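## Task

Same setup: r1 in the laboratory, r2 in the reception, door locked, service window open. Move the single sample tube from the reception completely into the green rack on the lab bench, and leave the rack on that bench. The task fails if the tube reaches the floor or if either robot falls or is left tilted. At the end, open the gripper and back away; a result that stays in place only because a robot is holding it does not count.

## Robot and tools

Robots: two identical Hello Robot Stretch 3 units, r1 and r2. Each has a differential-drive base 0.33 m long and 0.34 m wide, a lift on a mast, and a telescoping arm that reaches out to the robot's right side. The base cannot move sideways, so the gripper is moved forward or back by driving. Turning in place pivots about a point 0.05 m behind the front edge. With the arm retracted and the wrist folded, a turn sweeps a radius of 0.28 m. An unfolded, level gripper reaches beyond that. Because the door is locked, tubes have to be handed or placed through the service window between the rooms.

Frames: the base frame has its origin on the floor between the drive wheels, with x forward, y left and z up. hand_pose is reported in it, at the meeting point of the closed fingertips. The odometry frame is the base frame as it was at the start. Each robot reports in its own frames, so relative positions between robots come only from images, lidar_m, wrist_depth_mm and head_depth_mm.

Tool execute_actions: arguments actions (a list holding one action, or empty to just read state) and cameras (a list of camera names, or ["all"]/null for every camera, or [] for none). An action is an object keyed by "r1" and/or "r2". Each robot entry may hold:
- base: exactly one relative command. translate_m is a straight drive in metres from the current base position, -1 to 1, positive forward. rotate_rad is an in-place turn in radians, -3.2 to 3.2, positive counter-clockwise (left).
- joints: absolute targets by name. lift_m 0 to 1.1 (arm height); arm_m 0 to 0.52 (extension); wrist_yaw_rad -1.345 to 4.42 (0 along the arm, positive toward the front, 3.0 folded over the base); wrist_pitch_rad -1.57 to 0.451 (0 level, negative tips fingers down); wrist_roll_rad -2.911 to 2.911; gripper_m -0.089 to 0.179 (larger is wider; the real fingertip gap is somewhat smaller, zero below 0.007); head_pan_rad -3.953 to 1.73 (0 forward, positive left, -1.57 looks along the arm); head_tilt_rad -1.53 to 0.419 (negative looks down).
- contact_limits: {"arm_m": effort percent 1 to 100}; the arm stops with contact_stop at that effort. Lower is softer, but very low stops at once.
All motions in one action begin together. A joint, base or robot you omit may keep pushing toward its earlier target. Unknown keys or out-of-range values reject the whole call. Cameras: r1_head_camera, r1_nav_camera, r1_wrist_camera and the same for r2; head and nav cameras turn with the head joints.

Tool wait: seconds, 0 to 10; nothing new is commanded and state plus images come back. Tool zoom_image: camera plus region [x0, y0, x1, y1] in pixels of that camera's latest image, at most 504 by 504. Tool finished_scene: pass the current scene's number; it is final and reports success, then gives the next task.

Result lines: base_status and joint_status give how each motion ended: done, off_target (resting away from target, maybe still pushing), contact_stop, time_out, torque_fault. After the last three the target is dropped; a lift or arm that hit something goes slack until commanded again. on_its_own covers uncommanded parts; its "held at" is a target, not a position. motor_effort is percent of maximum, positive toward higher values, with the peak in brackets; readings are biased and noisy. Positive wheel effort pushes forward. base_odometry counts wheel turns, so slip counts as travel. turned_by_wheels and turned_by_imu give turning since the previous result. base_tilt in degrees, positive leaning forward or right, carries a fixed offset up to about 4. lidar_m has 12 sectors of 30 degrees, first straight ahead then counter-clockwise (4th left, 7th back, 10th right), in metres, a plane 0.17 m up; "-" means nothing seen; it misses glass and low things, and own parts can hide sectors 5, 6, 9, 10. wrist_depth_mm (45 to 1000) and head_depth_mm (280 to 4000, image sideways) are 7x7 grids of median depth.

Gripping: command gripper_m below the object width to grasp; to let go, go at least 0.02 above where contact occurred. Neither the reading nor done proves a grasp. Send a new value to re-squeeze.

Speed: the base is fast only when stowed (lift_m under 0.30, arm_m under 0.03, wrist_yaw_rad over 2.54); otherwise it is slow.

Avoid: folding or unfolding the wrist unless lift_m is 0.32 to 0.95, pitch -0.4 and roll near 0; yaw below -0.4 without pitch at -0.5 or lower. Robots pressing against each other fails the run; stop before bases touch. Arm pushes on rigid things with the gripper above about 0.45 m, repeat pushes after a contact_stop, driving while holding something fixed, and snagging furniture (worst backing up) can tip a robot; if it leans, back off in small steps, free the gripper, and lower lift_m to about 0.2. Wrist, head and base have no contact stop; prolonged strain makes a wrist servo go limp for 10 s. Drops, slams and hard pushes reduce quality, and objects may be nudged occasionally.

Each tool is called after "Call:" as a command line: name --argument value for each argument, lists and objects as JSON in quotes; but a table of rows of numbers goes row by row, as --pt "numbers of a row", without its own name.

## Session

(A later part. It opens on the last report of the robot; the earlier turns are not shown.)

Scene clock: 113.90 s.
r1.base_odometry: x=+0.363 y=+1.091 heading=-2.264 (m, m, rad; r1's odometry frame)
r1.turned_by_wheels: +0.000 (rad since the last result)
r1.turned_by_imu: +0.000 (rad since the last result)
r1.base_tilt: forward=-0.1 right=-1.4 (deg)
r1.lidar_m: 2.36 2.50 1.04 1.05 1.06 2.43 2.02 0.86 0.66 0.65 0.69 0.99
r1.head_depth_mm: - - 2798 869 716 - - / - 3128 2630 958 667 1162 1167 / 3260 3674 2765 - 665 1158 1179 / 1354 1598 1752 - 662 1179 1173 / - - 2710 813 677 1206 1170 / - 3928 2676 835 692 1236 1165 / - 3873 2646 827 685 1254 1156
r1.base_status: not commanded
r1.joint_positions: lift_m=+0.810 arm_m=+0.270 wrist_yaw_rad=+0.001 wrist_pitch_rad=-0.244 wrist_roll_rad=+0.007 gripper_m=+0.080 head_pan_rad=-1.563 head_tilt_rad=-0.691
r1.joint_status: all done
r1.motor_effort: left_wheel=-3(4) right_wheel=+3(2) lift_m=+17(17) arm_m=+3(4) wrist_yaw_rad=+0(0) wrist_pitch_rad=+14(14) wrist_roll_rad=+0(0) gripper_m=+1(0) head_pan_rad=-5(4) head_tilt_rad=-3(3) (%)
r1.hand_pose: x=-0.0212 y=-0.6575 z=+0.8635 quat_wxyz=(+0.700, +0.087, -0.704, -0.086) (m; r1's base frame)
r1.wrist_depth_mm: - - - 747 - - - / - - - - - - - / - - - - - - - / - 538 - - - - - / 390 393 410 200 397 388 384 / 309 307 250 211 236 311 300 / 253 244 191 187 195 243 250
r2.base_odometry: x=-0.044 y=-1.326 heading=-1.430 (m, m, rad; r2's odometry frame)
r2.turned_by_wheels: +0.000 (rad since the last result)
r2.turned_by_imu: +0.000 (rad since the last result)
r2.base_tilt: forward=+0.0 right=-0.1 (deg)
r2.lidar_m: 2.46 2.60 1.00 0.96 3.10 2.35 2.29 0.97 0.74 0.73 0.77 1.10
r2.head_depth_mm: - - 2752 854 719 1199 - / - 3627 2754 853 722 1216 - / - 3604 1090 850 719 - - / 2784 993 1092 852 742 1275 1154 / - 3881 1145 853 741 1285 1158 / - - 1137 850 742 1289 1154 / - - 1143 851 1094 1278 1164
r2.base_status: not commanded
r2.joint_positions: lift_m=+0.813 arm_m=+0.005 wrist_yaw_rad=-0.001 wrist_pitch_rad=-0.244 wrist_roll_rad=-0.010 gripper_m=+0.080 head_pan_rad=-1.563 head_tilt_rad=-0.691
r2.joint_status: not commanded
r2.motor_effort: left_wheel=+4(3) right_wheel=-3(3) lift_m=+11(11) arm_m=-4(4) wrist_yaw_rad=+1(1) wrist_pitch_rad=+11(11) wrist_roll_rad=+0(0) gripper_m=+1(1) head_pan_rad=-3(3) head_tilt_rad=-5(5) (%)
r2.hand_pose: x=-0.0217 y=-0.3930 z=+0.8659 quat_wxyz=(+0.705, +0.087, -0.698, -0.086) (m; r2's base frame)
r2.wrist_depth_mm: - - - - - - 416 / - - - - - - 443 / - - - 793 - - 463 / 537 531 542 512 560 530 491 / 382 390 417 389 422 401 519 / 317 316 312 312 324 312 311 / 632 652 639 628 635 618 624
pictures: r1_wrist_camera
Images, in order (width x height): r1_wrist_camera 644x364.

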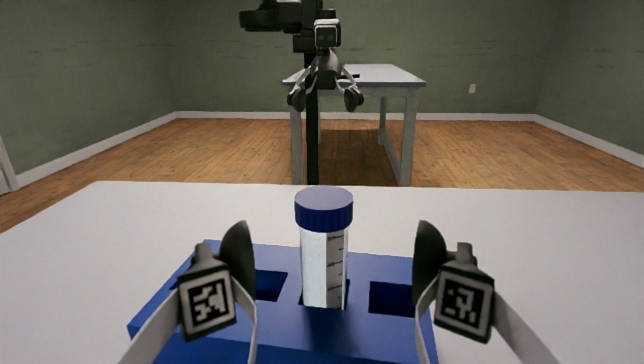

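Call:
execute_actions --actions '[{"r1":{"joints":{"arm_m":0.313}}}]' --cameras '["r1_wrist_camera"]'

Call:
execute_actions --actions '[{"r1":{"joints":{"gripper_m":0.0}}}]' --cameras '[]'

Call:
execute_actions --actions '[{"r1":{"joints":{"lift_m":0.92}}}]' --cameras '["r1_wrist_camera"]'

Scene clock: 116.17 s.
r1.base_odometry: x=+0.363 y=+1.091 heading=-2.264 (m, m, rad; r1's odometry frame)
r1.turned_by_wheels: +0.000 (rad since the last result)
r1.turned_by_imu: +0.000 (rad since the last result)
r1.base_tilt: forward=-0.2 right=-1.3 (deg)
r1.lidar_m: 2.35 2.50 1.04 1.05 1.06 2.43 2.01 0.86 0.66 0.65 0.69 0.99
r1.head_depth_mm: - - 2797 866 715 - - / - 3141 2680 - 685 1145 1163 / 3287 3634 2883 - 685 1159 1180 / 1342 1597 2665 798 680 1181 1178 / - - 2699 814 676 1209 1173 / - 3961 2662 834 690 1232 1165 / - 3943 2641 828 687 1253 1159
r1.base_status: not commanded
r1.joint_positions: lift_m=+0.810 arm_m=+0.313 wrist_yaw_rad=+0.001 wrist_pitch_rad=-0.244 wrist_roll_rad=+0.007 gripper_m=+0.080 head_pan_rad=-1.563 head_tilt_rad=-0.691
r1.joint_status: all done
r1.motor_effort: left_wheel=-3(3) right_wheel=+2(2) lift_m=+17(17) arm_m=+4(6) wrist_yaw_rad=+0(1) wrist_pitch_rad=+14(14) wrist_roll_rad=+0(0) gripper_m=+0(0) head_pan_rad=-5(4) head_tilt_rad=-3(3) (%)
r1.hand_pose: x=-0.0212 y=-0.7005 z=+0.8635 quat_wxyz=(+0.700, +0.087, -0.704, -0.086) (m; r1's base frame)
r1.wrist_depth_mm: - - - 711 - - - / - - - - - - - / - - - - - - - / - - - - - - - / 394 391 406 167 401 385 383 / 308 306 227 155 302 309 303 / 252 246 201 172 193 243 250
r2.base_odometry: x=-0.044 y=-1.326 heading=-1.430 (m, m, rad; r2's odometry frame)
r2.turned_by_wheels: +0.000 (rad since the last result)
r2.turned_by_imu: +0.000 (rad since the last result)
r2.base_tilt: forward=+0.0 right=+0.0 (deg)
r2.lidar_m: 2.46 2.61 1.00 0.96 3.10 2.35 2.28 0.97 0.74 0.73 0.77 1.11
r2.head_depth_mm: - - 2756 857 722 1193 - / - 3703 2750 857 724 1215 - / - 3598 2623 845 721 - - / 2758 976 1047 852 743 1269 1149 / - 3840 1150 851 741 1282 1148 / - - 1148 851 742 1284 1151 / - - 1141 849 1093 1284 1149
r2.base_status: not commanded
r2.joint_positions: lift_m=+0.813 arm_m=+0.005 wrist_yaw_rad=-0.001 wrist_pitch_rad=-0.244 wrist_roll_rad=-0.010 gripper_m=+0.080 head_pan_rad=-1.563 head_tilt_rad=-0.691
r2.joint_status: not commanded
r2.motor_effort: left_wheel=+4(3) right_wheel=-2(3) lift_m=+12(12) arm_m=-4(4) wrist_yaw_rad=+1(1) wrist_pitch_rad=+11(11) wrist_roll_rad=+0(0) gripper_m=+0(1) head_pan_rad=-4(3) head_tilt_rad=-5(5) (%)
r2.hand_pose: x=-0.0217 y=-0.3930 z=+0.8659 quat_wxyz=(+0.705, +0.087, -0.698, -0.086) (m; r2's base frame)
r2.wrist_depth_mm: - - - - - - 412 / - - - - - - 437 / - - - 598 - - 468 / 529 532 535 507 547 528 489 / 382 386 410 389 418 398 508 / 317 314 311 313 319 310 312 / 639 656 635 621 632 624 616
pictures: r1_wrist_camera
Images, in order (width x height): r1_wrist_camera 644x364.

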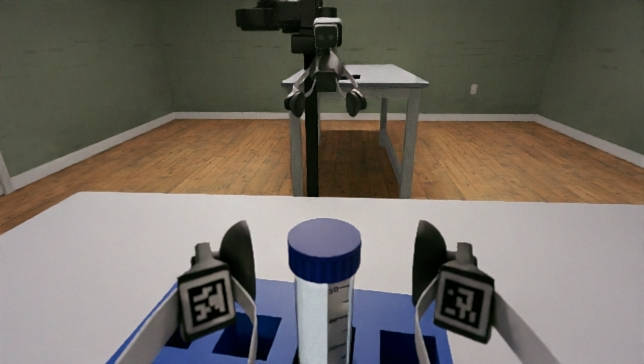

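Scene clock: 117.47 s.
r1.base_odometry: x=+0.363 y=+1.091 heading=-2.264 (m, m, rad; r1's odometry frame)
r1.turned_by_wheels: +0.000 (rad since the last result)
r1.turned_by_imu: +0.000 (rad since the last result)
r1.base_tilt: forward=-0.1 right=-1.3 (deg)
r1.lidar_m: 2.36 2.51 1.04 1.05 1.06 2.44 2.01 0.86 0.66 0.65 0.69 0.99
r1.head_depth_mm: - - 2838 868 714 - - / - 3137 2650 - 689 1146 1167 / 3258 3574 2894 - 684 1159 1182 / 1348 1600 2630 803 681 1183 1175 / - - 2687 815 676 1206 1175 / - 3931 2674 834 690 1236 1169 / - 3867 2621 827 686 1257 1160
r1.base_status: not commanded
r1.joint_positions: lift_m=+0.810 arm_m=+0.313 wrist_yaw_rad=+0.001 wrist_pitch_rad=-0.244 wrist_roll_rad=+0.007 gripper_m=+0.001 head_pan_rad=-1.563 head_tilt_rad=-0.691
r1.joint_status: all done
r1.motor_effort: left_wheel=-3(3) right_wheel=+2(2) lift_m=+17(18) arm_m=+3(4) wrist_yaw_rad=+0(1) wrist_pitch_rad=+14(14) wrist_roll_rad=+0(0) gripper_m=-13(86) head_pan_rad=-4(5) head_tilt_rad=-4(2) (%)
r1.hand_pose: x=-0.0212 y=-0.7005 z=+0.8635 quat_wxyz=(+0.700, +0.087, -0.704, -0.086) (m; r1's base frame)
r1.wrist_depth_mm: - - - 720 - - - / - - - - - - - / - - - - - - - / - - - - - - - / 389 388 387 157 404 385 380 / 306 307 227 152 - 303 301 / 253 210 210 169 193 249 249
r2.base_odometry: x=-0.044 y=-1.326 heading=-1.430 (m, m, rad; r2's odometry frame)
r2.turned_by_wheels: +0.000 (rad since the last result)
r2.turned_by_imu: +0.000 (rad since the last result)
r2.base_tilt: forward=+0.0 right=-0.1 (deg)
r2.lidar_m: 2.45 2.60 1.00 0.96 3.12 2.36 2.29 0.97 0.74 0.73 0.77 1.11
r2.head_depth_mm: - - 2681 855 725 1198 - / - 3612 2738 857 723 1219 - / - 3596 2572 849 721 - - / 2747 973 1088 856 741 1270 1152 / - 3879 1145 852 742 1289 1157 / - - 1141 851 743 1284 1165 / - - 1140 846 1095 1294 1147
r2.base_status: not commanded
r2.joint_positions: lift_m=+0.813 arm_m=+0.005 wrist_yaw_rad=-0.001 wrist_pitch_rad=-0.244 wrist_roll_rad=-0.010 gripper_m=+0.080 head_pan_rad=-1.563 head_tilt_rad=-0.691
r2.joint_status: not commanded
r2.motor_effort: left_wheel=+3(4) right_wheel=-3(3) lift_m=+12(11) arm_m=-4(4) wrist_yaw_rad=+1(1) wrist_pitch_rad=+11(11) wrist_roll_rad=+0(0) gripper_m=+0(0) head_pan_rad=-4(4) head_tilt_rad=-5(4) (%)
r2.hand_pose: x=-0.0217 y=-0.3930 z=+0.8659 quat_wxyz=(+0.705, +0.087, -0.698, -0.086) (m; r2's base frame)
r2.wrist_depth_mm: - - - - - - 409 / - - - - - - 439 / - - - 597 - - 466 / 528 532 549 508 555 528 492 / 386 383 407 394 414 398 517 / 316 313 315 313 324 310 314 / 645 647 650 632 629 619 618
pictures: none
No camera images: the call's "cameras" was empty. Leave "cameras" out to get every camera's image.

Scene clock: 119.30 s.
r1.base_odometry: x=+0.363 y=+1.091 heading=-2.264 (m, m, rad; r1's odometry frame)
r1.turned_by_wheels: +0.000 (rad since the last result)
r1.turned_by_imu: +0.000 (rad since the last result)
r1.base_tilt: forward=-0.2 right=-1.3 (deg)
r1.lidar_m: 2.36 2.50 1.04 1.05 1.06 2.43 2.02 0.86 0.66 0.65 0.69 0.99
r1.head_depth_mm: - - 3137 - 683 1150 1195 / - 2827 - 844 689 1136 1186 / 3296 - - 823 684 1155 1181 / 1342 1560 1808 794 681 1184 1177 / - - 2712 815 676 1205 1172 / - 3962 2689 835 689 1229 1166 / - 3913 2646 827 686 1256 1160
r1.base_status: not commanded
r1.joint_positions: lift_m=+0.920 arm_m=+0.313 wrist_yaw_rad=+0.001 wrist_pitch_rad=-0.244 wrist_roll_rad=+0.007 gripper_m=+0.001 head_pan_rad=-1.563 head_tilt_rad=-0.691
r1.joint_status: all done
r1.motor_effort: left_wheel=-3(3) right_wheel=+2(2) lift_m=+22(23) arm_m=+3(3) wrist_yaw_rad=+0(1) wrist_pitch_rad=+14(14) wrist_roll_rad=+0(0) gripper_m=-14(13) head_pan_rad=-4(4) head_tilt_rad=-2(4) (%)
r1.hand_pose: x=-0.0212 y=-0.7005 z=+0.9732 quat_wxyz=(+0.700, +0.087, -0.704, -0.086) (m; r1's base frame)
r1.wrist_depth_mm: - - - - - - - / - - - 727 - - - / - - - - - - - / - - - - - - - / - - - 158 - - - / - 472 472 152 - 464 463 / 388 388 371 168 371 389 384
r2.base_odometry: x=-0.044 y=-1.326 heading=-1.430 (m, m, rad; r2's odometry frame)
r2.turned_by_wheels: +0.000 (rad since the last result)
r2.turned_by_imu: +0.000 (rad since the last result)
r2.base_tilt: forward=+0.0 right=-0.1 (deg)
r2.lidar_m: 2.46 2.60 1.00 0.95 3.10 2.35 2.29 0.97 0.74 0.73 0.77 1.11
r2.head_depth_mm: - - 2728 858 723 1199 - / - 3609 2746 854 723 1217 - / - 3414 1095 848 722 - - / 1255 1557 1044 851 746 1261 1154 / - 3773 1145 849 739 1289 1159 / - - 1140 853 742 1281 1159 / - - 1135 848 1093 1291 1153
r2.base_status: not commanded
r2.joint_positions: lift_m=+0.813 arm_m=+0.005 wrist_yaw_rad=-0.001 wrist_pitch_rad=-0.244 wrist_roll_rad=-0.010 gripper_m=+0.080 head_pan_rad=-1.563 head_tilt_rad=-0.691
r2.joint_status: not commanded
r2.motor_effort: left_wheel=+4(4) right_wheel=-3(3) lift_m=+12(11) arm_m=-4(4) wrist_yaw_rad=+1(1) wrist_pitch_rad=+11(11) wrist_roll_rad=+0(0) gripper_m=+0(0) head_pan_rad=-3(3) head_tilt_rad=-5(5) (%)
r2.hand_pose: x=-0.0217 y=-0.3930 z=+0.8659 quat_wxyz=(+0.705, +0.087, -0.698, -0.086) (m; r2's base frame)
r2.wrist_depth_mm: - - - - - - 414 / - - - - - - 443 / - - - - - - 463 / 536 535 531 513 553 530 491 / 382 391 413 387 409 398 519 / 315 315 313 311 320 309 314 / 643 655 643 630 638 607 617
pictures: r1_wrist_camera
Images, in order (width x height): r1_wrist_camera 644x364.

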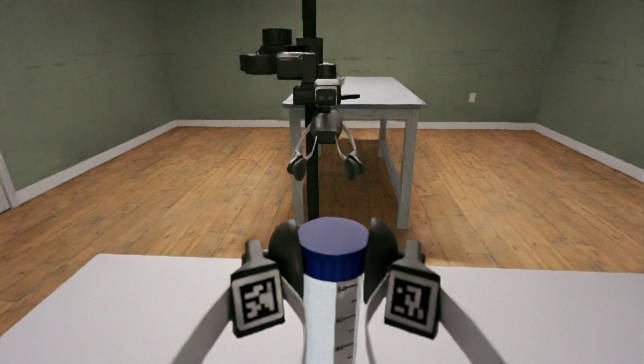

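Call:
execute_actions --actions '[{"r1":{"joints":{"arm_m":0.005}}}]' --cameras '[]'

Call:
execute_actions --actions '[{"r1":{"base":{"translate_m":0.75}}}]' --cameras '[]'

Call:
execute_actions --actions '[{"r1":{"base":{"rotate_rad":-1.62}}}]' --cameras '[]'

Call:
execute_actions --actions '[{"r1":{"base":{"translate_m":-0.9},"joints":{"head_pan_rad":-2.0}}}]' --cameras '["r1_head_camera","r1_nav_camera"]'

Scene clock: 123.07 s.
r1.base_odometry: x=+0.363 y=+1.091 heading=-2.264 (m, m, rad; r1's odometry frame)
r1.turned_by_wheels: +0.000 (rad since the last result)
r1.turned_by_imu: +0.000 (rad since the last result)
r1.base_tilt: forward=-0.2 right=-1.3 (deg)
r1.lidar_m: 2.36 2.51 1.04 1.05 1.06 2.43 2.02 0.86 0.66 0.65 0.69 0.99
r1.head_depth_mm: - - 2835 866 737 - - / - 3099 2683 863 732 - - / 3265 3638 2759 841 - - - / 1349 1606 1725 802 - - - / - - 2723 813 675 1206 1166 / - 3950 2640 834 690 1234 1168 / - 3929 2654 827 685 1259 1162
r1.base_status: not commanded
r1.joint_positions: lift_m=+0.920 arm_m=+0.005 wrist_yaw_rad=+0.001 wrist_pitch_rad=-0.244 wrist_roll_rad=+0.007 gripper_m=+0.001 head_pan_rad=-1.563 head_tilt_rad=-0.691
r1.joint_status: all done
r1.motor_effort: left_wheel=-4(3) right_wheel=+2(2) lift_m=+21(22) arm_m=-3(1) wrist_yaw_rad=-1(0) wrist_pitch_rad=+14(14) wrist_roll_rad=+0(0) gripper_m=-14(14) head_pan_rad=-5(5) head_tilt_rad=-3(2) (%)
r1.hand_pose: x=-0.0213 y=-0.3931 z=+0.9732 quat_wxyz=(+0.700, +0.086, -0.704, -0.087) (m; r1's base frame)
r1.wrist_depth_mm: 474 - - - - - - / 476 - - - - - - / 475 - - - - - - / 481 - - - - - - / 486 608 607 157 633 597 584 / 494 483 468 152 - 471 463 / 388 389 377 169 373 390 382
r2.base_odometry: x=-0.044 y=-1.326 heading=-1.430 (m, m, rad; r2's odometry frame)
r2.turned_by_wheels: +0.000 (rad since the last result)
r2.turned_by_imu: +0.000 (rad since the last result)
r2.base_tilt: forward=-0.1 right=-0.1 (deg)
r2.lidar_m: 2.46 2.60 1.00 0.96 3.09 2.35 2.29 0.97 0.74 0.73 0.77 1.11
r2.head_depth_mm: - - 2719 860 724 1194 - / - 3640 2770 859 721 1222 - / - 3662 2786 847 720 - - / 1257 2203 1691 852 743 1268 1157 / - 3887 1149 850 744 1281 1153 / - - 1139 851 744 1284 1151 / - - 1147 851 1105 1298 1152
r2.base_status: not commanded
r2.joint_positions: lift_m=+0.813 arm_m=+0.005 wrist_yaw_rad=-0.001 wrist_pitch_rad=-0.244 wrist_roll_rad=-0.010 gripper_m=+0.080 head_pan_rad=-1.563 head_tilt_rad=-0.691
r2.joint_status: not commanded
r2.motor_effort: left_wheel=+4(4) right_wheel=-3(3) lift_m=+12(11) arm_m=-4(4) wrist_yaw_rad=+2(1) wrist_pitch_rad=+11(11) wrist_roll_rad=+0(0) gripper_m=+1(0) head_pan_rad=-3(3) head_tilt_rad=-5(4) (%)
r2.hand_pose: x=-0.0217 y=-0.3930 z=+0.8659 quat_wxyz=(+0.705, +0.087, -0.698, -0.086) (m; r2's base frame)
r2.wrist_depth_mm: - - - - - - 410 / - - - - - - 446 / - - - - - - 459 / 521 532 538 518 546 524 488 / 381 387 411 392 417 400 507 / 311 318 311 310 321 312 314 / 641 647 629 624 628 622 626
pictures: none
No camera images: the call's "cameras" was empty. Leave "cameras" out to get every camera's image.

Scene clock: 131.67 s.
r1.base_odometry: x=-0.116 y=+0.514 heading=-2.264 (m, m, rad; r1's odometry frame)
r1.turned_by_wheels: +0.000 (rad since the last result)
r1.turned_by_imu: +0.000 (rad since the last result)
r1.base_tilt: forward=-0.2 right=-1.3 (deg)
r1.lidar_m: 1.62 1.71 2.47 2.40 1.42 1.45 2.18 0.93 0.71 0.70 0.74 1.04
r1.head_depth_mm: 555 623 710 822 928 - - / 559 627 716 833 939 - - / 565 635 726 823 - - - / 569 642 734 820 - - - / 575 646 742 866 1045 1274 1169 / 581 655 752 881 1061 1289 1167 / 586 662 762 895 1073 1285 1163
r1.base_status: done
r1.joint_positions: lift_m=+0.920 arm_m=+0.005 wrist_yaw_rad=+0.001 wrist_pitch_rad=-0.244 wrist_roll_rad=+0.007 gripper_m=+0.001 head_pan_rad=-1.563 head_tilt_rad=-0.691
r1.joint_status: not commanded
r1.motor_effort: left_wheel=-3(4) right_wheel=+2(5) lift_m=+21(21) arm_m=-3(3) wrist_yaw_rad=-1(0) wrist_pitch_rad=+14(14) wrist_roll_rad=+0(0) gripper_m=-13(14) head_pan_rad=-5(5) head_tilt_rad=-2(3) (%)
r1.hand_pose: x=-0.0213 y=-0.3931 z=+0.9732 quat_wxyz=(+0.700, +0.086, -0.704, -0.087) (m; r1's base frame)
r1.wrist_depth_mm: 423 410 407 400 393 388 378 / 445 437 431 423 415 410 398 / 469 465 460 455 435 427 423 / 494 498 479 470 466 455 465 / 526 534 515 156 490 487 564 / 551 567 554 152 - 511 489 / 589 616 598 168 573 551 533
r2.base_odometry: x=-0.044 y=-1.326 heading=-1.430 (m, m, rad; r2's odometry frame)
r2.turned_by_wheels: +0.000 (rad since the last result)
r2.turned_by_imu: +0.001 (rad since the last result)
r2.base_tilt: forward=+0.0 right=-0.1 (deg)
r2.lidar_m: 2.46 2.60 1.00 0.96 3.09 2.35 2.29 0.97 0.74 0.73 0.77 1.11
r2.head_depth_mm: - - 2781 854 724 1191 - / - 3652 2737 856 722 1228 - / - 3671 2729 846 723 - - / - 3608 2751 851 743 1272 1151 / - 3886 1146 849 742 1286 1144 / - - 1144 851 742 1284 1151 / - - 1135 850 1098 1286 1148
r2.base_status: not commanded
r2.joint_positions: lift_m=+0.813 arm_m=+0.005 wrist_yaw_rad=-0.001 wrist_pitch_rad=-0.244 wrist_roll_rad=-0.010 gripper_m=+0.080 head_pan_rad=-1.563 head_tilt_rad=-0.691
r2.joint_status: not commanded
r2.motor_effort: left_wheel=+3(3) right_wheel=-3(3) lift_m=+11(12) arm_m=-4(4) wrist_yaw_rad=+1(1) wrist_pitch_rad=+11(11) wrist_roll_rad=+0(0) gripper_m=+0(0) head_pan_rad=-3(4) head_tilt_rad=-4(5) (%)
r2.hand_pose: x=-0.0217 y=-0.3930 z=+0.8659 quat_wxyz=(+0.705, +0.087, -0.698, -0.086) (m; r2's base frame)
r2.wrist_depth_mm: - - - - - - 412 / - - - - - - 443 / - - - - - - 472 / 529 529 540 508 561 520 495 / 387 387 407 395 419 396 508 / 313 316 312 311 323 310 308 / 638 657 638 633 629 620 619
pictures: none
No camera images: the call's "cameras" was empty. Leave "cameras" out to get every camera's image.

Scene clock: 135.17 s.
r1.base_odometry: x=-0.116 y=+0.514 heading=+2.399 (m, m, rad; r1's odometry frame)
r1.turned_by_wheels: -1.620 (rad since the last result)
r1.turned_by_imu: -1.584 (rad since the last result)
r1.base_tilt: forward=-0.1 right=-1.4 (deg)
r1.lidar_m: 0.70 0.73 1.00 1.62 1.70 2.38 2.40 1.04 1.41 2.46 0.96 0.72
r1.head_depth_mm: 2689 3005 2826 2110 1774 - - / 2688 3025 2788 2076 1767 - - / 2684 3018 2741 2129 - - - / 2706 3093 2730 2122 - - - / 2748 3090 2695 2037 1628 1367 1165 / 2515 2647 2531 2013 1622 1349 1163 / 1792 1843 1914 1896 1609 1348 1159
r1.base_status: done
r1.joint_positions: lift_m=+0.920 arm_m=+0.005 wrist_yaw_rad=+0.001 wrist_pitch_rad=-0.244 wrist_roll_rad=+0.007 gripper_m=+0.001 head_pan_rad=-1.563 head_tilt_rad=-0.691
r1.joint_status: not commanded
r1.motor_effort: left_wheel=+2(5) right_wheel=-3(6) lift_m=+22(22) arm_m=-3(3) wrist_yaw_rad=+0(0) wrist_pitch_rad=+14(14) wrist_roll_rad=+0(0) gripper_m=-14(13) head_pan_rad=-5(5) head_tilt_rad=-3(3) (%)
r1.hand_pose: x=-0.0213 y=-0.3931 z=+0.9732 quat_wxyz=(+0.700, +0.086, -0.704, -0.087) (m; r1's base frame)
r1.wrist_depth_mm: 917 - - - - - - / 967 - - - - - - / - - - - - - - / 851 979 - - - - - / 644 - - 157 - - - / 852 - - 152 - - - / 870 - - 168 - - -
r2.base_odometry: x=-0.044 y=-1.326 heading=-1.430 (m, m, rad; r2's odometry frame)
r2.turned_by_wheels: +0.000 (rad since the last result)
r2.turned_by_imu: +0.000 (rad since the last result)
r2.base_tilt: forward=-0.1 right=+0.0 (deg)
r2.lidar_m: 2.46 2.61 1.00 0.96 3.10 2.35 2.29 0.97 0.74 0.73 0.77 1.11
r2.head_depth_mm: - 3954 2752 858 720 1201 - / - 3633 2760 855 723 1219 - / - 3618 2765 846 720 - - / - 3684 2725 852 742 1263 1148 / - 3860 1154 850 744 1284 1166 / - - 1141 849 740 1282 1151 / - - 1143 851 1100 1290 1150
r2.base_status: not commanded
r2.joint_positions: lift_m=+0.813 arm_m=+0.005 wrist_yaw_rad=-0.001 wrist_pitch_rad=-0.244 wrist_roll_rad=-0.010 gripper_m=+0.080 head_pan_rad=-1.563 head_tilt_rad=-0.691
r2.joint_status: not commanded
r2.motor_effort: left_wheel=+4(3) right_wheel=-3(3) lift_m=+11(11) arm_m=-4(4) wrist_yaw_rad=+1(1) wrist_pitch_rad=+11(11) wrist_roll_rad=-1(0) gripper_m=+0(0) head_pan_rad=-3(3) head_tilt_rad=-5(5) (%)
r2.hand_pose: x=-0.0217 y=-0.3930 z=+0.8659 quat_wxyz=(+0.705, +0.087, -0.698, -0.086) (m; r2's base frame)
r2.wrist_depth_mm: - - - - - - 410 / - - - - - - 443 / - - - - - - 457 / 529 524 533 509 552 523 488 / 382 385 407 390 417 402 519 / 316 316 313 314 325 311 312 / 636 657 639 623 636 624 612
pictures: none
No camera images: the call's "cameras" was empty. Leave "cameras" out to get every camera's image.

Scene clock: 145.33 s.
r1.base_odometry: x=+0.547 y=-0.094 heading=+2.399 (m, m, rad; r1's odometry frame)
r1.turned_by_wheels: +0.000 (rad since the last result)
r1.turned_by_imu: +0.001 (rad since the last result)
r1.base_tilt: forward=-0.2 right=-1.3 (deg)
r1.lidar_m: 1.59 1.64 1.69 1.64 1.72 2.41 1.53 1.42 0.39 0.39 2.19 1.64
r1.head_depth_mm: 3326 3708 1141 854 722 - - / 3216 3560 1125 848 - - - / 3043 3411 1116 842 - - 1116 / 2927 3262 1104 832 - - - / 2801 3134 1094 829 - - - / 2719 3024 1084 848 - - - / 2573 2902 2532 1939 - 1318 1163
r1.base_status: done
r1.joint_positions: lift_m=+0.920 arm_m=+0.005 wrist_yaw_rad=+0.001 wrist_pitch_rad=-0.244 wrist_roll_rad=+0.007 gripper_m=+0.001 head_pan_rad=-1.993 head_tilt_rad=-0.691
r1.joint_status: all done
r1.motor_effort: left_wheel=+2(2) right_wheel=-3(6) lift_m=+22(22) arm_m=-2(3) wrist_yaw_rad=+0(0) wrist_pitch_rad=+14(14) wrist_roll_rad=+0(0) gripper_m=-13(14) head_pan_rad=-5(41) head_tilt_rad=-4(3) (%)
r1.hand_pose: x=-0.0213 y=-0.3931 z=+0.9732 quat_wxyz=(+0.700, +0.086, -0.704, -0.087) (m; r1's base frame)
r1.wrist_depth_mm: - - - - - - - / - - - - - - - / - - - - - - - / - - - - 784 806 783 / - - - 157 612 567 571 / - - - 152 - 452 452 / - - - 168 364 378 377
r2.base_odometry: x=-0.044 y=-1.326 heading=-1.430 (m, m, rad; r2's odometry frame)
r2.turned_by_wheels: +0.000 (rad since the last result)
r2.turned_by_imu: +0.001 (rad since the last result)
r2.base_tilt: forward=+0.0 right=+0.0 (deg)
r2.lidar_m: 2.46 2.61 1.00 0.96 3.10 2.35 2.29 0.97 0.74 0.73 0.77 1.11
r2.head_depth_mm: - - 2479 857 724 1193 - / - 3660 2541 853 723 1220 - / - 3670 2716 844 721 - - / - 3615 2785 854 742 1271 1157 / - 3907 1148 853 739 1289 1160 / - - 1143 847 743 1289 1156 / - - 1140 847 1093 1287 1153
r2.base_status: not commanded
r2.joint_positions: lift_m=+0.813 arm_m=+0.005 wrist_yaw_rad=-0.001 wrist_pitch_rad=-0.244 wrist_roll_rad=-0.010 gripper_m=+0.080 head_pan_rad=-1.563 head_tilt_rad=-0.691
r2.joint_status: not commanded
r2.motor_effort: left_wheel=+4(4) right_wheel=-3(3) lift_m=+12(11) arm_m=-4(4) wrist_yaw_rad=+1(1) wrist_pitch_rad=+11(11) wrist_roll_rad=+0(0) gripper_m=+0(1) head_pan_rad=-3(3) head_tilt_rad=-5(5) (%)
r2.hand_pose: x=-0.0217 y=-0.3930 z=+0.8659 quat_wxyz=(+0.705, +0.087, -0.698, -0.086) (m; r2's base frame)
r2.wrist_depth_mm: - - - - - - 412 / - - - - - - 442 / - - - - - - 466 / 530 532 538 509 556 529 497 / 386 388 410 388 413 397 520 / 314 317 315 313 322 310 310 / 646 657 638 643 634 625 614
pictures: r1_head_camera (sideways: a quarter turn clockwise sets it upright), r1_nav_camera (sideways: a quarter turn counterclockwise sets it upright)
Images, in order (width x height): r1_head_camera 896x504, r1_nav_camera 672x504.

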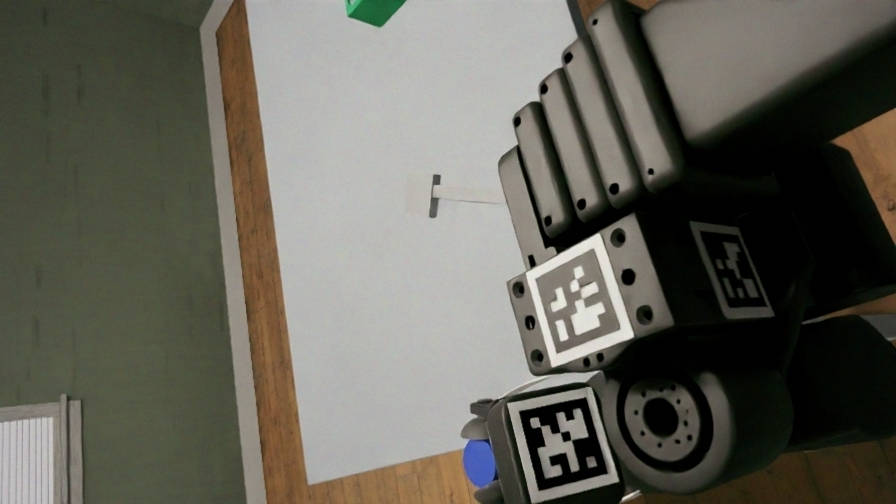

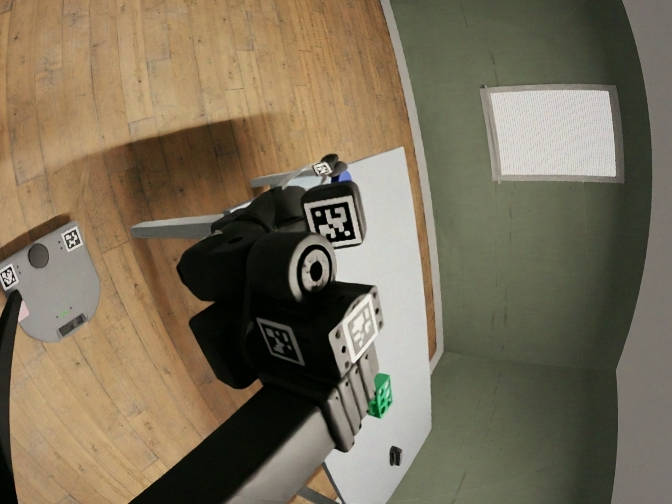

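Call:
execute_actions --actions '[{"r1":{"base":{"translate_m":-0.55},"joints":{"head_pan_rad":-1.57}}}]' --cameras '["r1_head_camera","r1_wrist_camera"]'

Scene clock: 152.10 s.
r1.base_odometry: x=+0.952 y=-0.466 heading=+2.400 (m, m, rad; r1's odometry frame)
r1.turned_by_wheels: +0.000 (rad since the last result)
r1.turned_by_imu: +0.001 (rad since the last result)
r1.base_tilt: forward=-0.2 right=-1.3 (deg)
r1.lidar_m: 2.14 2.22 1.71 1.66 1.74 2.23 2.17 1.00 1.04 1.01 1.06 0.58
r1.head_depth_mm: 2677 3012 1139 852 723 - - / 2666 2990 1128 846 720 - - / 2674 3000 1120 868 672 - - / 2674 3011 1106 863 - - - / 2675 3039 1094 826 662 596 1170 / 2665 3028 1087 818 660 594 1168 / 2721 3106 1072 813 656 1262 1162
r1.base_status: done
r1.joint_positions: lift_m=+0.920 arm_m=+0.005 wrist_yaw_rad=+0.001 wrist_pitch_rad=-0.244 wrist_roll_rad=+0.007 gripper_m=+0.001 head_pan_rad=-1.577 head_tilt_rad=-0.691
r1.joint_status: all done
r1.motor_effort: left_wheel=+2(3) right_wheel=-3(7) lift_m=+22(22) arm_m=-3(3) wrist_yaw_rad=-1(1) wrist_pitch_rad=+14(14) wrist_roll_rad=+0(0) gripper_m=-14(14) head_pan_rad=+4(38) head_tilt_rad=-3(3) (%)
r1.hand_pose: x=-0.0213 y=-0.3931 z=+0.9732 quat_wxyz=(+0.700, +0.086, -0.704, -0.087) (m; r1's base frame)
r1.wrist_depth_mm: - - - - - - - / - - - - - - - / - - - - - - - / - 826 797 799 783 796 781 / 606 587 589 157 616 574 581 / 461 460 465 152 - 400 457 / 380 378 362 169 364 376 374
r2.base_odometry: x=-0.044 y=-1.326 heading=-1.430 (m, m, rad; r2's odometry frame)
r2.turned_by_wheels: +0.000 (rad since the last result)
r2.turned_by_imu: +0.001 (rad since the last result)
r2.base_tilt: forward=+0.0 right=-0.1 (deg)
r2.lidar_m: 2.45 2.61 1.00 0.96 3.11 2.34 2.29 0.97 0.74 0.73 0.77 1.11
r2.head_depth_mm: - - 2759 857 723 1196 - / - 3635 2760 855 726 1216 - / - 3660 2732 843 721 - - / - 3620 2749 851 745 1271 1153 / - 3873 1139 850 745 1285 1157 / - - 1142 850 739 1289 1156 / - - 1141 849 1099 1293 1154
r2.base_status: not commanded
r2.joint_positions: lift_m=+0.813 arm_m=+0.005 wrist_yaw_rad=-0.001 wrist_pitch_rad=-0.244 wrist_roll_rad=-0.010 gripper_m=+0.080 head_pan_rad=-1.563 head_tilt_rad=-0.691
r2.joint_status: not commanded
r2.motor_effort: left_wheel=+3(4) right_wheel=-3(3) lift_m=+12(11) arm_m=-4(4) wrist_yaw_rad=+1(1) wrist_pitch_rad=+11(11) wrist_roll_rad=+0(0) gripper_m=+0(0) head_pan_rad=-4(3) head_tilt_rad=-4(5) (%)
r2.hand_pose: x=-0.0217 y=-0.3930 z=+0.8659 quat_wxyz=(+0.705, +0.087, -0.698, -0.086) (m; r2's base frame)
r2.wrist_depth_mm: - - - - - - 417 / - - - - - - 441 / - - - - - - 462 / 531 533 535 514 555 527 494 / 384 387 412 391 424 396 530 / 312 315 314 310 320 312 309 / 654 648 642 644 648 623 624
pictures: r1_head_camera (sideways: a quarter turn clockwise sets it upright), r1_wrist_camera
Images, in order (width x height): r1_head_camera 896x504, r1_wrist_camera 644x364.

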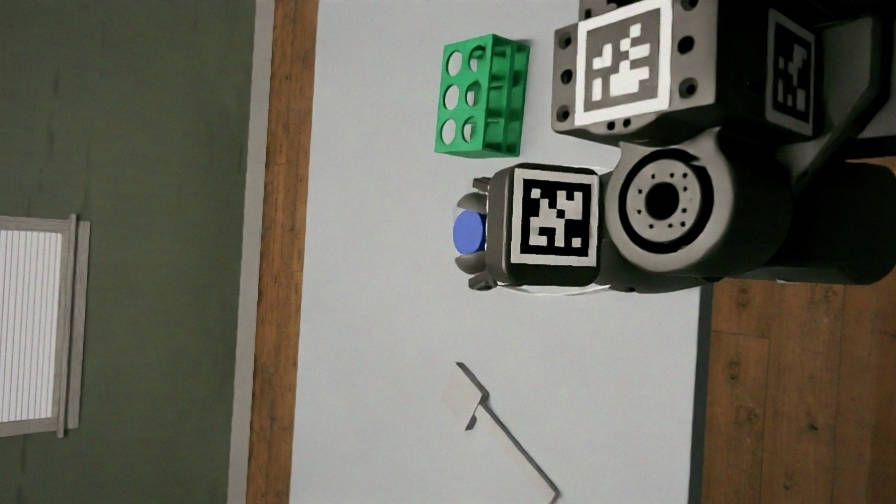

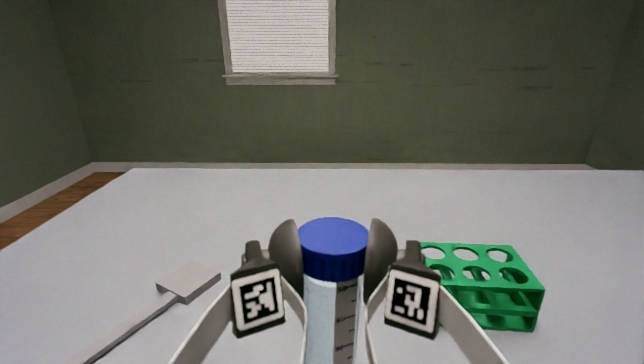

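Call:
execute_actions --actions '[{"r1":{"base":{"translate_m":-0.171},"joints":{"arm_m":0.12,"lift_m":0.9}}}]' --cameras '["r1_head_camera","r1_wrist_camera"]'

Scene clock: 155.37 s.
r1.base_odometry: x=+1.079 y=-0.581 heading=+2.400 (m, m, rad; r1's odometry frame)
r1.turned_by_wheels: +0.000 (rad since the last result)
r1.turned_by_imu: +0.000 (rad since the last result)
r1.base_tilt: forward=-0.1 right=-1.3 (deg)
r1.lidar_m: 2.31 2.30 1.72 1.66 1.75 2.05 2.00 0.84 1.03 1.01 1.06 0.71
r1.head_depth_mm: 2654 2989 1140 938 - 580 1197 / 2660 2984 1132 - - 578 1187 / 2665 3001 1119 - - 588 1185 / 2650 3013 1109 - - 592 1174 / 2667 3040 1094 825 663 597 1169 / 2649 3036 1084 821 660 594 1169 / 2685 3052 1073 813 655 590 1160
r1.base_status: done
r1.joint_positions: lift_m=+0.900 arm_m=+0.120 wrist_yaw_rad=+0.001 wrist_pitch_rad=-0.245 wrist_roll_rad=+0.007 gripper_m=+0.001 head_pan_rad=-1.577 head_tilt_rad=-0.691
r1.joint_status: all done
r1.motor_effort: left_wheel=+2(2) right_wheel=-3(6) lift_m=+18(22) arm_m=+4(4) wrist_yaw_rad=+0(0) wrist_pitch_rad=+14(14) wrist_roll_rad=+0(0) gripper_m=-13(14) head_pan_rad=+3(4) head_tilt_rad=-2(3) (%)
r1.hand_pose: x=-0.0213 y=-0.5074 z=+0.9533 quat_wxyz=(+0.700, +0.087, -0.704, -0.087) (m; r1's base frame)
r1.wrist_depth_mm: - - - - - - - / - - - - - - - / - - - - - - - / 753 729 746 742 733 722 736 / 548 552 542 157 564 534 542 / 430 428 429 152 - 425 420 / 355 356 331 169 329 349 347
r2.base_odometry: x=-0.044 y=-1.326 heading=-1.430 (m, m, rad; r2's odometry frame)
r2.turned_by_wheels: +0.000 (rad since the last result)
r2.turned_by_imu: +0.000 (rad since the last result)
r2.base_tilt: forward=-0.1 right=+0.0 (deg)
r2.lidar_m: 2.46 2.60 1.00 0.96 3.11 2.35 2.29 0.97 0.74 0.73 0.77 1.11
r2.head_depth_mm: - 3807 2756 855 723 1197 - / - 3723 2809 853 724 1215 - / - 3659 2714 846 721 - - / - 3640 2753 852 742 1265 1155 / - 3819 1136 854 742 1294 1157 / - - 1148 850 742 1277 1158 / - - 1144 846 1091 1286 1156
r2.base_status: not commanded
r2.joint_positions: lift_m=+0.813 arm_m=+0.005 wrist_yaw_rad=-0.001 wrist_pitch_rad=-0.244 wrist_roll_rad=-0.010 gripper_m=+0.080 head_pan_rad=-1.563 head_tilt_rad=-0.691
r2.joint_status: not commanded
r2.motor_effort: left_wheel=+3(4) right_wheel=-3(3) lift_m=+11(12) arm_m=-4(4) wrist_yaw_rad=+1(1) wrist_pitch_rad=+11(11) wrist_roll_rad=+0(0) gripper_m=+0(0) head_pan_rad=-3(3) head_tilt_rad=-5(5) (%)
r2.hand_pose: x=-0.0217 y=-0.3930 z=+0.8659 quat_wxyz=(+0.705, +0.087, -0.698, -0.086) (m; r2's base frame)
r2.wrist_depth_mm: - - - - - - 414 / - - - - - - 441 / - - - - - - 465 / 529 539 534 504 551 529 500 / 381 387 410 393 418 397 507 / 313 316 314 314 319 312 313 / 655 649 630 635 634 619 614
pictures: r1_head_camera (sideways: a quarter turn clockwise sets it upright), r1_wrist_camera
Images, in order (width x height): r1_head_camera 896x504, r1_wrist_camera 644x364.

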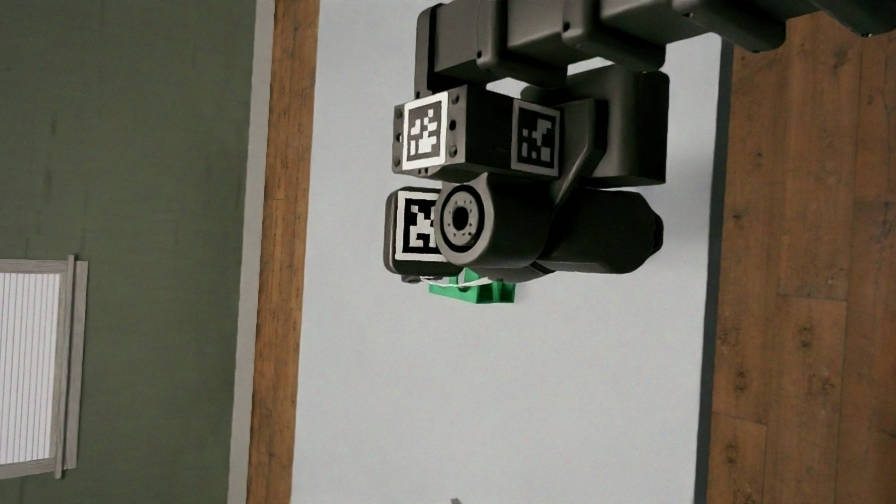

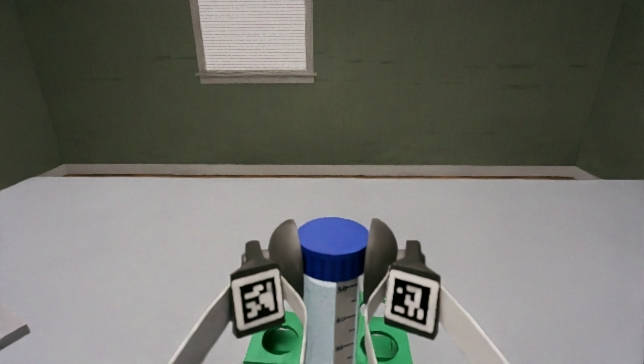

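Call:
execute_actions --actions '[{"r1":{"joints":{"arm_m":0.17}}}]' --cameras '[]'

Call:
execute_actions --actions '[{"r1":{"joints":{"lift_m":0.855}}}]' --cameras '["r1_head_camera","r1_wrist_camera"]'

Scene clock: 157.17 s.
r1.base_odometry: x=+1.079 y=-0.581 heading=+2.400 (m, m, rad; r1's odometry frame)
r1.turned_by_wheels: +0.000 (rad since the last result)
r1.turned_by_imu: +0.000 (rad since the last result)
r1.base_tilt: forward=-0.2 right=-1.3 (deg)
r1.lidar_m: 2.31 2.30 1.72 1.67 1.74 2.05 2.00 0.84 1.04 1.01 1.05 0.71
r1.head_depth_mm: 2639 2980 1144 - - 594 1196 / 2668 2998 2906 - 641 592 1187 / 2664 3008 2911 - 636 589 1182 / 2677 3048 2853 - 642 599 1179 / 2667 3049 1095 826 664 596 1170 / 2672 3043 1083 819 660 595 1167 / 2695 3075 1072 812 657 591 1157
r1.base_status: not commanded
r1.joint_positions: lift_m=+0.900 arm_m=+0.170 wrist_yaw_rad=+0.001 wrist_pitch_rad=-0.245 wrist_roll_rad=+0.007 gripper_m=+0.001 head_pan_rad=-1.577 head_tilt_rad=-0.691
r1.joint_status: all done
r1.motor_effort: left_wheel=+2(2) right_wheel=-3(3) lift_m=+18(18) arm_m=+4(5) wrist_yaw_rad=-1(1) wrist_pitch_rad=+14(14) wrist_roll_rad=+0(0) gripper_m=-14(14) head_pan_rad=+4(3) head_tilt_rad=-3(4) (%)
r1.hand_pose: x=-0.0213 y=-0.5574 z=+0.9533 quat_wxyz=(+0.700, +0.087, -0.704, -0.087) (m; r1's base frame)
r1.wrist_depth_mm: - - - - - - - / - - - - - - - / - - - - - - - / - - - - - - - / 547 548 550 156 567 538 539 / 431 429 427 152 - 424 425 / 357 352 339 168 333 350 352
r2.base_odometry: x=-0.044 y=-1.326 heading=-1.430 (m, m, rad; r2's odometry frame)
r2.turned_by_wheels: +0.000 (rad since the last result)
r2.turned_by_imu: +0.000 (rad since the last result)
r2.base_tilt: forward=-0.1 right=-0.1 (deg)
r2.lidar_m: 2.46 2.61 1.00 0.96 3.10 2.35 2.29 0.97 0.74 0.73 0.77 1.11
r2.head_depth_mm: - 3934 2797 860 723 1194 - / - 3641 2752 857 722 1220 - / - 3604 2782 849 720 - - / - 3666 2728 852 742 1271 1153 / - 3921 1149 853 743 1284 1153 / - - 1140 851 740 1293 1147 / - - 1139 847 1097 1289 1156
r2.base_status: not commanded
r2.joint_positions: lift_m=+0.813 arm_m=+0.005 wrist_yaw_rad=-0.001 wrist_pitch_rad=-0.244 wrist_roll_rad=-0.010 gripper_m=+0.080 head_pan_rad=-1.563 head_tilt_rad=-0.691
r2.joint_status: not commanded
r2.motor_effort: left_wheel=+3(4) right_wheel=-3(3) lift_m=+12(11) arm_m=-4(4) wrist_yaw_rad=+1(1) wrist_pitch_rad=+11(11) wrist_roll_rad=-1(0) gripper_m=+0(1) head_pan_rad=-4(3) head_tilt_rad=-6(5) (%)
r2.hand_pose: x=-0.0217 y=-0.3930 z=+0.8659 quat_wxyz=(+0.705, +0.087, -0.698, -0.086) (m; r2's base frame)
r2.wrist_depth_mm: - - - - - - 416 / - - - - - - 436 / - - - - - - 462 / 528 526 540 515 557 528 494 / 385 386 412 395 419 396 518 / 317 318 313 313 320 311 312 / 634 640 650 636 637 623 619
pictures: none
No camera images: the call's "cameras" was empty. Leave "cameras" out to get every camera's image.

Scene clock: 158.40 s.
r1.base_odometry: x=+1.079 y=-0.581 heading=+2.400 (m, m, rad; r1's odometry frame)
r1.turned_by_wheels: +0.000 (rad since the last result)
r1.turned_by_imu: +0.000 (rad since the last result)
r1.base_tilt: forward=-0.1 right=-1.3 (deg)
r1.lidar_m: 2.30 2.29 1.72 1.67 1.75 2.05 2.00 0.84 1.03 1.01 1.05 0.71
r1.head_depth_mm: 2635 2988 1142 887 - - - / 2662 2980 1132 912 - 592 1185 / 2656 3007 1116 - - 589 1187 / 2680 3024 1106 - 631 601 1174 / 2668 3039 1094 827 664 597 1168 / 2697 3071 1083 820 660 593 1165 / 2698 3064 1075 812 655 590 1160
r1.base_status: not commanded
r1.joint_positions: lift_m=+0.855 arm_m=+0.170 wrist_yaw_rad=+0.001 wrist_pitch_rad=-0.179 wrist_roll_rad=+0.007 gripper_m=+0.001 head_pan_rad=-1.577 head_tilt_rad=-0.691
r1.joint_status: all done
r1.on_its_own: wrist_pitch_rad is at rest, and its effort (-24) is outside its rest range (-20 to +32)
r1.motor_effort: left_wheel=+2(2) right_wheel=-3(3) lift_m=+14(19) arm_m=+4(4) wrist_yaw_rad=+0(0) wrist_pitch_rad=-24(25) wrist_roll_rad=+0(0) gripper_m=-15(14) head_pan_rad=+3(4) head_tilt_rad=-3(3) (%)
r1.hand_pose: x=-0.0213 y=-0.5625 z=+0.9248 quat_wxyz=(+0.702, +0.063, -0.706, -0.063) (m; r1's base frame)
r1.wrist_depth_mm: - - - - - - - / - - - - - - - / - - - - - - - / - - - - - - - / 538 536 541 155 568 527 532 / 411 411 422 152 - 402 402 / 332 330 318 162 304 329 325
r2.base_odometry: x=-0.044 y=-1.326 heading=-1.430 (m, m, rad; r2's odometry frame)
r2.turned_by_wheels: +0.000 (rad since the last result)
r2.turned_by_imu: +0.000 (rad since the last result)
r2.base_tilt: forward=+0.0 right=-0.1 (deg)
r2.lidar_m: 2.46 2.60 1.00 0.96 3.11 2.35 2.29 0.97 0.74 0.73 0.77 1.11
r2.head_depth_mm: - 3913 2740 857 722 1196 - / - 3659 2760 855 726 1223 - / - 3625 2794 844 721 - - / - 3649 2745 853 739 1270 1147 / - 3887 1145 853 740 1287 1147 / - - 1152 854 741 1288 1158 / - - 1145 851 1095 1284 1151
r2.base_status: not commanded
r2.joint_positions: lift_m=+0.813 arm_m=+0.005 wrist_yaw_rad=-0.001 wrist_pitch_rad=-0.244 wrist_roll_rad=-0.010 gripper_m=+0.080 head_pan_rad=-1.563 head_tilt_rad=-0.691
r2.joint_status: not commanded
r2.motor_effort: left_wheel=+3(4) right_wheel=-3(2) lift_m=+11(11) arm_m=-4(4) wrist_yaw_rad=+1(1) wrist_pitch_rad=+11(12) wrist_roll_rad=-1(0) gripper_m=+0(0) head_pan_rad=-3(3) head_tilt_rad=-5(5) (%)
r2.hand_pose: x=-0.0217 y=-0.3930 z=+0.8659 quat_wxyz=(+0.705, +0.087, -0.698, -0.086) (m; r2's base frame)
r2.wrist_depth_mm: - - - - - - 412 / - - - - - - 441 / - - - - - - 465 / 526 525 537 515 557 521 491 / 387 385 410 390 416 403 509 / 314 312 314 313 321 309 314 / 640 639 638 631 630 626 618
pictures: r1_head_camera (sideways: a quarter turn clockwise sets it upright), r1_wrist_camera
Images, in order (width x height): r1_head_camera 896x504, r1_wrist_camera 644x364.

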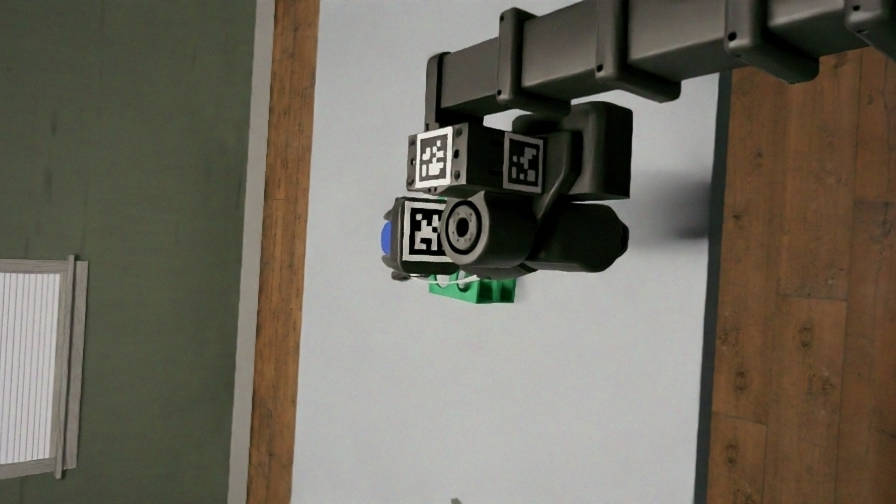

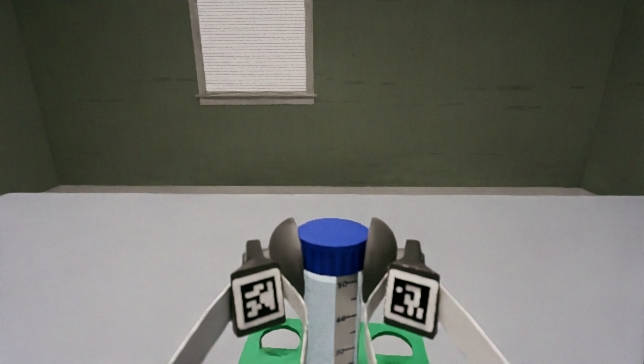

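Call:
execute_actions --actions '[{"r1":{"joints":{"lift_m":0.885}}}]' --cameras '[]'

Call:
execute_actions --actions '[{"r1":{"joints":{"arm_m":0.182}}}]' --cameras '["r1_wrist_camera"]'

Call:
execute_actions --actions '[{"r1":{"joints":{"lift_m":0.86}}}]' --cameras '["r1_wrist_camera"]'

Scene clock: 160.00 s.
r1.base_odometry: x=+1.079 y=-0.581 heading=+2.400 (m, m, rad; r1's odometry frame)
r1.turned_by_wheels: +0.000 (rad since the last result)
r1.turned_by_imu: +0.000 (rad since the last result)
r1.base_tilt: forward=-0.1 right=-1.3 (deg)
r1.lidar_m: 2.30 2.29 1.72 1.67 1.74 2.05 2.00 0.84 1.04 1.01 1.05 0.71
r1.head_depth_mm: 2649 2996 1138 920 - - 1194 / 2656 3004 1126 - 639 592 1185 / 2675 3003 1124 - 634 590 1179 / 2676 2996 1108 - 632 600 1174 / 2675 3037 1096 825 664 597 1168 / 2690 3068 1085 821 658 594 1168 / 2722 3051 1072 813 656 591 1162
r1.base_status: not commanded
r1.joint_positions: lift_m=+0.885 arm_m=+0.170 wrist_yaw_rad=+0.001 wrist_pitch_rad=-0.242 wrist_roll_rad=+0.007 gripper_m=+0.001 head_pan_rad=-1.577 head_tilt_rad=-0.691
r1.joint_status: all done
r1.motor_effort: left_wheel=+2(2) right_wheel=-3(3) lift_m=+22(23) arm_m=+4(3) wrist_yaw_rad=+0(0) wrist_pitch_rad=+13(24) wrist_roll_rad=+0(0) gripper_m=-14(12) head_pan_rad=+4(3) head_tilt_rad=-3(3) (%)
r1.hand_pose: x=-0.0213 y=-0.5576 z=+0.9387 quat_wxyz=(+0.700, +0.086, -0.704, -0.086) (m; r1's base frame)
r1.wrist_depth_mm: - - - - - - - / - - - - - - - / - - - - - - - / 711 715 712 717 707 - - / 515 512 518 156 543 506 510 / 409 408 402 152 - 404 402 / 337 333 323 164 311 333 331
r2.base_odometry: x=-0.044 y=-1.326 heading=-1.430 (m, m, rad; r2's odometry frame)
r2.turned_by_wheels: +0.000 (rad since the last result)
r2.turned_by_imu: +0.000 (rad since the last result)
r2.base_tilt: forward=+0.0 right=-0.1 (deg)
r2.lidar_m: 2.46 2.60 1.00 0.96 3.12 2.35 2.29 0.97 0.74 0.73 0.77 1.11
r2.head_depth_mm: - 3910 2767 856 719 1197 - / - 3656 2751 855 723 1219 - / - 3671 2736 850 721 - - / - 3601 2736 854 745 1263 1163 / - 3891 1137 852 745 1289 1152 / - - 1144 850 743 1285 1152 / - - 1141 850 1100 1288 1158
r2.base_status: not commanded
r2.joint_positions: lift_m=+0.813 arm_m=+0.005 wrist_yaw_rad=-0.001 wrist_pitch_rad=-0.244 wrist_roll_rad=-0.010 gripper_m=+0.080 head_pan_rad=-1.563 head_tilt_rad=-0.691
r2.joint_status: not commanded
r2.motor_effort: left_wheel=+3(4) right_wheel=-3(3) lift_m=+11(11) arm_m=-4(4) wrist_yaw_rad=+1(1) wrist_pitch_rad=+11(11) wrist_roll_rad=+0(1) gripper_m=+0(0) head_pan_rad=-4(3) head_tilt_rad=-5(5) (%)
r2.hand_pose: x=-0.0217 y=-0.3930 z=+0.8659 quat_wxyz=(+0.705, +0.087, -0.698, -0.086) (m; r2's base frame)
r2.wrist_depth_mm: - - - - - - 412 / - - - - - - 439 / - - - - - - 464 / 524 533 537 512 556 530 485 / 385 386 410 394 418 400 508 / 317 316 315 314 321 309 313 / 640 648 622 632 633 617 621
pictures: none
No camera images: the call's "cameras" was empty. Leave "cameras" out to get every camera's image.

Scene clock: 160.87 s.
r1.base_odometry: x=+1.079 y=-0.581 heading=+2.400 (m, m, rad; r1's odometry frame)
r1.turned_by_wheels: +0.000 (rad since the last result)
r1.turned_by_imu: +0.000 (rad since the last result)
r1.base_tilt: forward=-0.1 right=-1.3 (deg)
r1.lidar_m: 2.30 2.29 1.71 1.67 1.75 2.05 2.00 0.84 1.04 1.00 1.05 0.71
r1.head_depth_mm: 2639 2952 1140 - - - 1192 / 2651 2991 2906 - 647 592 1187 / 2659 2982 2893 - 637 589 1182 / 2676 2978 2873 - 642 599 1172 / 2675 3056 1096 825 665 597 1177 / 2643 3022 1084 820 661 595 1170 / 2667 3052 1075 815 657 591 1163
r1.base_status: not commanded
r1.joint_positions: lift_m=+0.885 arm_m=+0.182 wrist_yaw_rad=+0.001 wrist_pitch_rad=-0.243 wrist_roll_rad=+0.007 gripper_m=+0.001 head_pan_rad=-1.577 head_tilt_rad=-0.691
r1.joint_status: all done
r1.motor_effort: left_wheel=+2(2) right_wheel=-3(3) lift_m=+22(22) arm_m=+4(1) wrist_yaw_rad=+0(1) wrist_pitch_rad=+13(13) wrist_roll_rad=+0(0) gripper_m=-13(14) head_pan_rad=+3(4) head_tilt_rad=-3(3) (%)
r1.hand_pose: x=-0.0213 y=-0.5696 z=+0.9386 quat_wxyz=(+0.700, +0.086, -0.704, -0.086) (m; r1's base frame)
r1.wrist_depth_mm: - - - - - - - / - - - - - - - / - - - - - - - / 715 - - - - - - / 524 510 521 155 539 512 502 / 408 410 412 152 - 399 399 / 335 335 323 164 316 333 333
r2.base_odometry: x=-0.044 y=-1.326 heading=-1.430 (m, m, rad; r2's odometry frame)
r2.turned_by_wheels: +0.000 (rad since the last result)
r2.turned_by_imu: +0.000 (rad since the last result)
r2.base_tilt: forward=+0.0 right=+0.0 (deg)
r2.lidar_m: 2.45 2.61 1.00 0.96 3.10 2.35 2.29 0.97 0.74 0.73 0.77 1.11
r2.head_depth_mm: - 3901 2727 858 724 1196 - / - 3652 2727 855 722 1218 - / - 3627 2727 845 720 - - / - 3677 2750 858 741 1268 1154 / - 3832 1145 847 742 1284 1156 / - - 1142 851 743 1283 1146 / - - 1143 848 1097 1283 1150
r2.base_status: not commanded
r2.joint_positions: lift_m=+0.813 arm_m=+0.005 wrist_yaw_rad=-0.001 wrist_pitch_rad=-0.244 wrist_roll_rad=-0.010 gripper_m=+0.080 head_pan_rad=-1.563 head_tilt_rad=-0.691
r2.joint_status: not commanded
r2.motor_effort: left_wheel=+3(3) right_wheel=-3(3) lift_m=+11(11) arm_m=-4(4) wrist_yaw_rad=+1(1) wrist_pitch_rad=+11(11) wrist_roll_rad=+0(1) gripper_m=+0(0) head_pan_rad=-3(3) head_tilt_rad=-5(5) (%)
r2.hand_pose: x=-0.0217 y=-0.3930 z=+0.8659 quat_wxyz=(+0.705, +0.087, -0.698, -0.086) (m; r2's base frame)
r2.wrist_depth_mm: - - - - - - 414 / - - - - - - 439 / - - - - - - 466 / 522 530 533 510 554 533 489 / 386 387 410 391 414 400 510 / 312 315 313 311 321 309 312 / 638 641 642 628 644 620 615
pictures: r1_wrist_camera
Images, in order (width x height): r1_wrist_camera 644x364.

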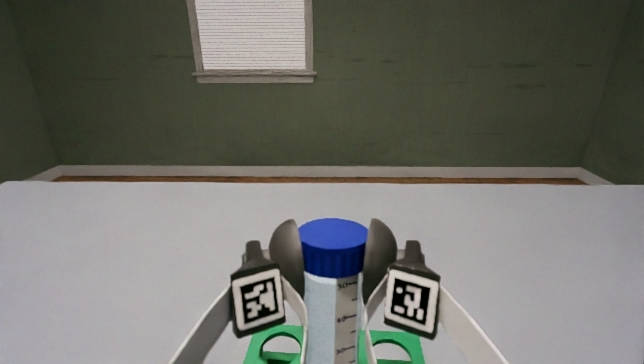

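Scene clock: 161.87 s.
r1.base_odometry: x=+1.079 y=-0.581 heading=+2.400 (m, m, rad; r1's odometry frame)
r1.turned_by_wheels: +0.000 (rad since the last result)
r1.turned_by_imu: +0.000 (rad since the last result)
r1.base_tilt: forward=-0.1 right=-1.3 (deg)
r1.lidar_m: 2.30 2.29 1.71 1.67 1.75 2.06 1.99 0.84 1.03 1.01 1.06 0.72
r1.head_depth_mm: 2655 2972 1141 886 - - - / 2643 2983 1128 - - 591 1185 / 2665 3003 1116 - 635 589 1181 / 2664 3007 1104 - 632 600 1176 / 2655 3044 1095 828 663 596 1174 / 2656 3059 1082 820 660 594 1166 / 2704 3048 1072 815 658 590 1169
r1.base_status: not commanded
r1.joint_positions: lift_m=+0.860 arm_m=+0.182 wrist_yaw_rad=+0.001 wrist_pitch_rad=-0.199 wrist_roll_rad=+0.007 gripper_m=+0.001 head_pan_rad=-1.577 head_tilt_rad=-0.691
r1.joint_status: all done
r1.motor_effort: left_wheel=+2(2) right_wheel=-3(3) lift_m=+14(17) arm_m=+3(4) wrist_yaw_rad=-1(1) wrist_pitch_rad=-12(14) wrist_roll_rad=+0(0) gripper_m=-13(14) head_pan_rad=+4(3) head_tilt_rad=-2(2) (%)
r1.hand_pose: x=-0.0213 y=-0.5731 z=+0.9247 quat_wxyz=(+0.702, +0.070, -0.706, -0.070) (m; r1's base frame)
r1.wrist_depth_mm: - - - - - - - / - - - - - - - / - - - - - - - / - - - - - - - / 535 516 519 155 558 515 513 / 401 400 410 152 - 398 397 / 328 327 313 160 307 323 322
r2.base_odometry: x=-0.044 y=-1.326 heading=-1.430 (m, m, rad; r2's odometry frame)
r2.turned_by_wheels: +0.000 (rad since the last result)
r2.turned_by_imu: +0.000 (rad since the last result)
r2.base_tilt: forward=+0.0 right=-0.1 (deg)
r2.lidar_m: 2.46 2.61 1.00 0.96 3.11 2.35 2.29 0.97 0.74 0.73 0.77 1.11
r2.head_depth_mm: - 3945 2734 859 723 1196 - / - 3604 2767 854 723 1217 - / - 3587 2724 850 719 - - / - 3653 2772 852 744 1269 1159 / - 3823 1143 849 742 1288 1159 / - - 1144 856 742 1278 1150 / - - 1137 852 1104 1280 1150
r2.base_status: not commanded
r2.joint_positions: lift_m=+0.813 arm_m=+0.005 wrist_yaw_rad=-0.001 wrist_pitch_rad=-0.244 wrist_roll_rad=-0.010 gripper_m=+0.080 head_pan_rad=-1.563 head_tilt_rad=-0.691
r2.joint_status: not commanded
r2.motor_effort: left_wheel=+4(3) right_wheel=-3(3) lift_m=+11(12) arm_m=-4(4) wrist_yaw_rad=+1(1) wrist_pitch_rad=+11(11) wrist_roll_rad=+0(0) gripper_m=+0(0) head_pan_rad=-4(3) head_tilt_rad=-5(5) (%)
r2.hand_pose: x=-0.0217 y=-0.3930 z=+0.8659 quat_wxyz=(+0.705, +0.087, -0.698, -0.086) (m; r2's base frame)
r2.wrist_depth_mm: - - - - - - 418 / - - - - - - 434 / - - - - - - 465 / 527 536 542 516 560 534 493 / 383 388 413 395 420 398 512 / 313 318 313 312 323 312 313 / 648 654 625 627 643 610 618
pictures: r1_wrist_camera
Images, in order (width x height): r1_wrist_camera 644x364.

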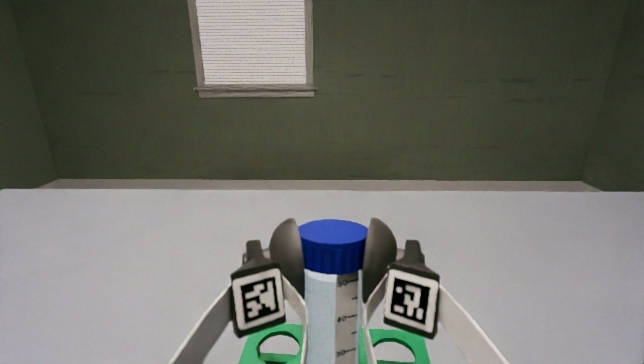

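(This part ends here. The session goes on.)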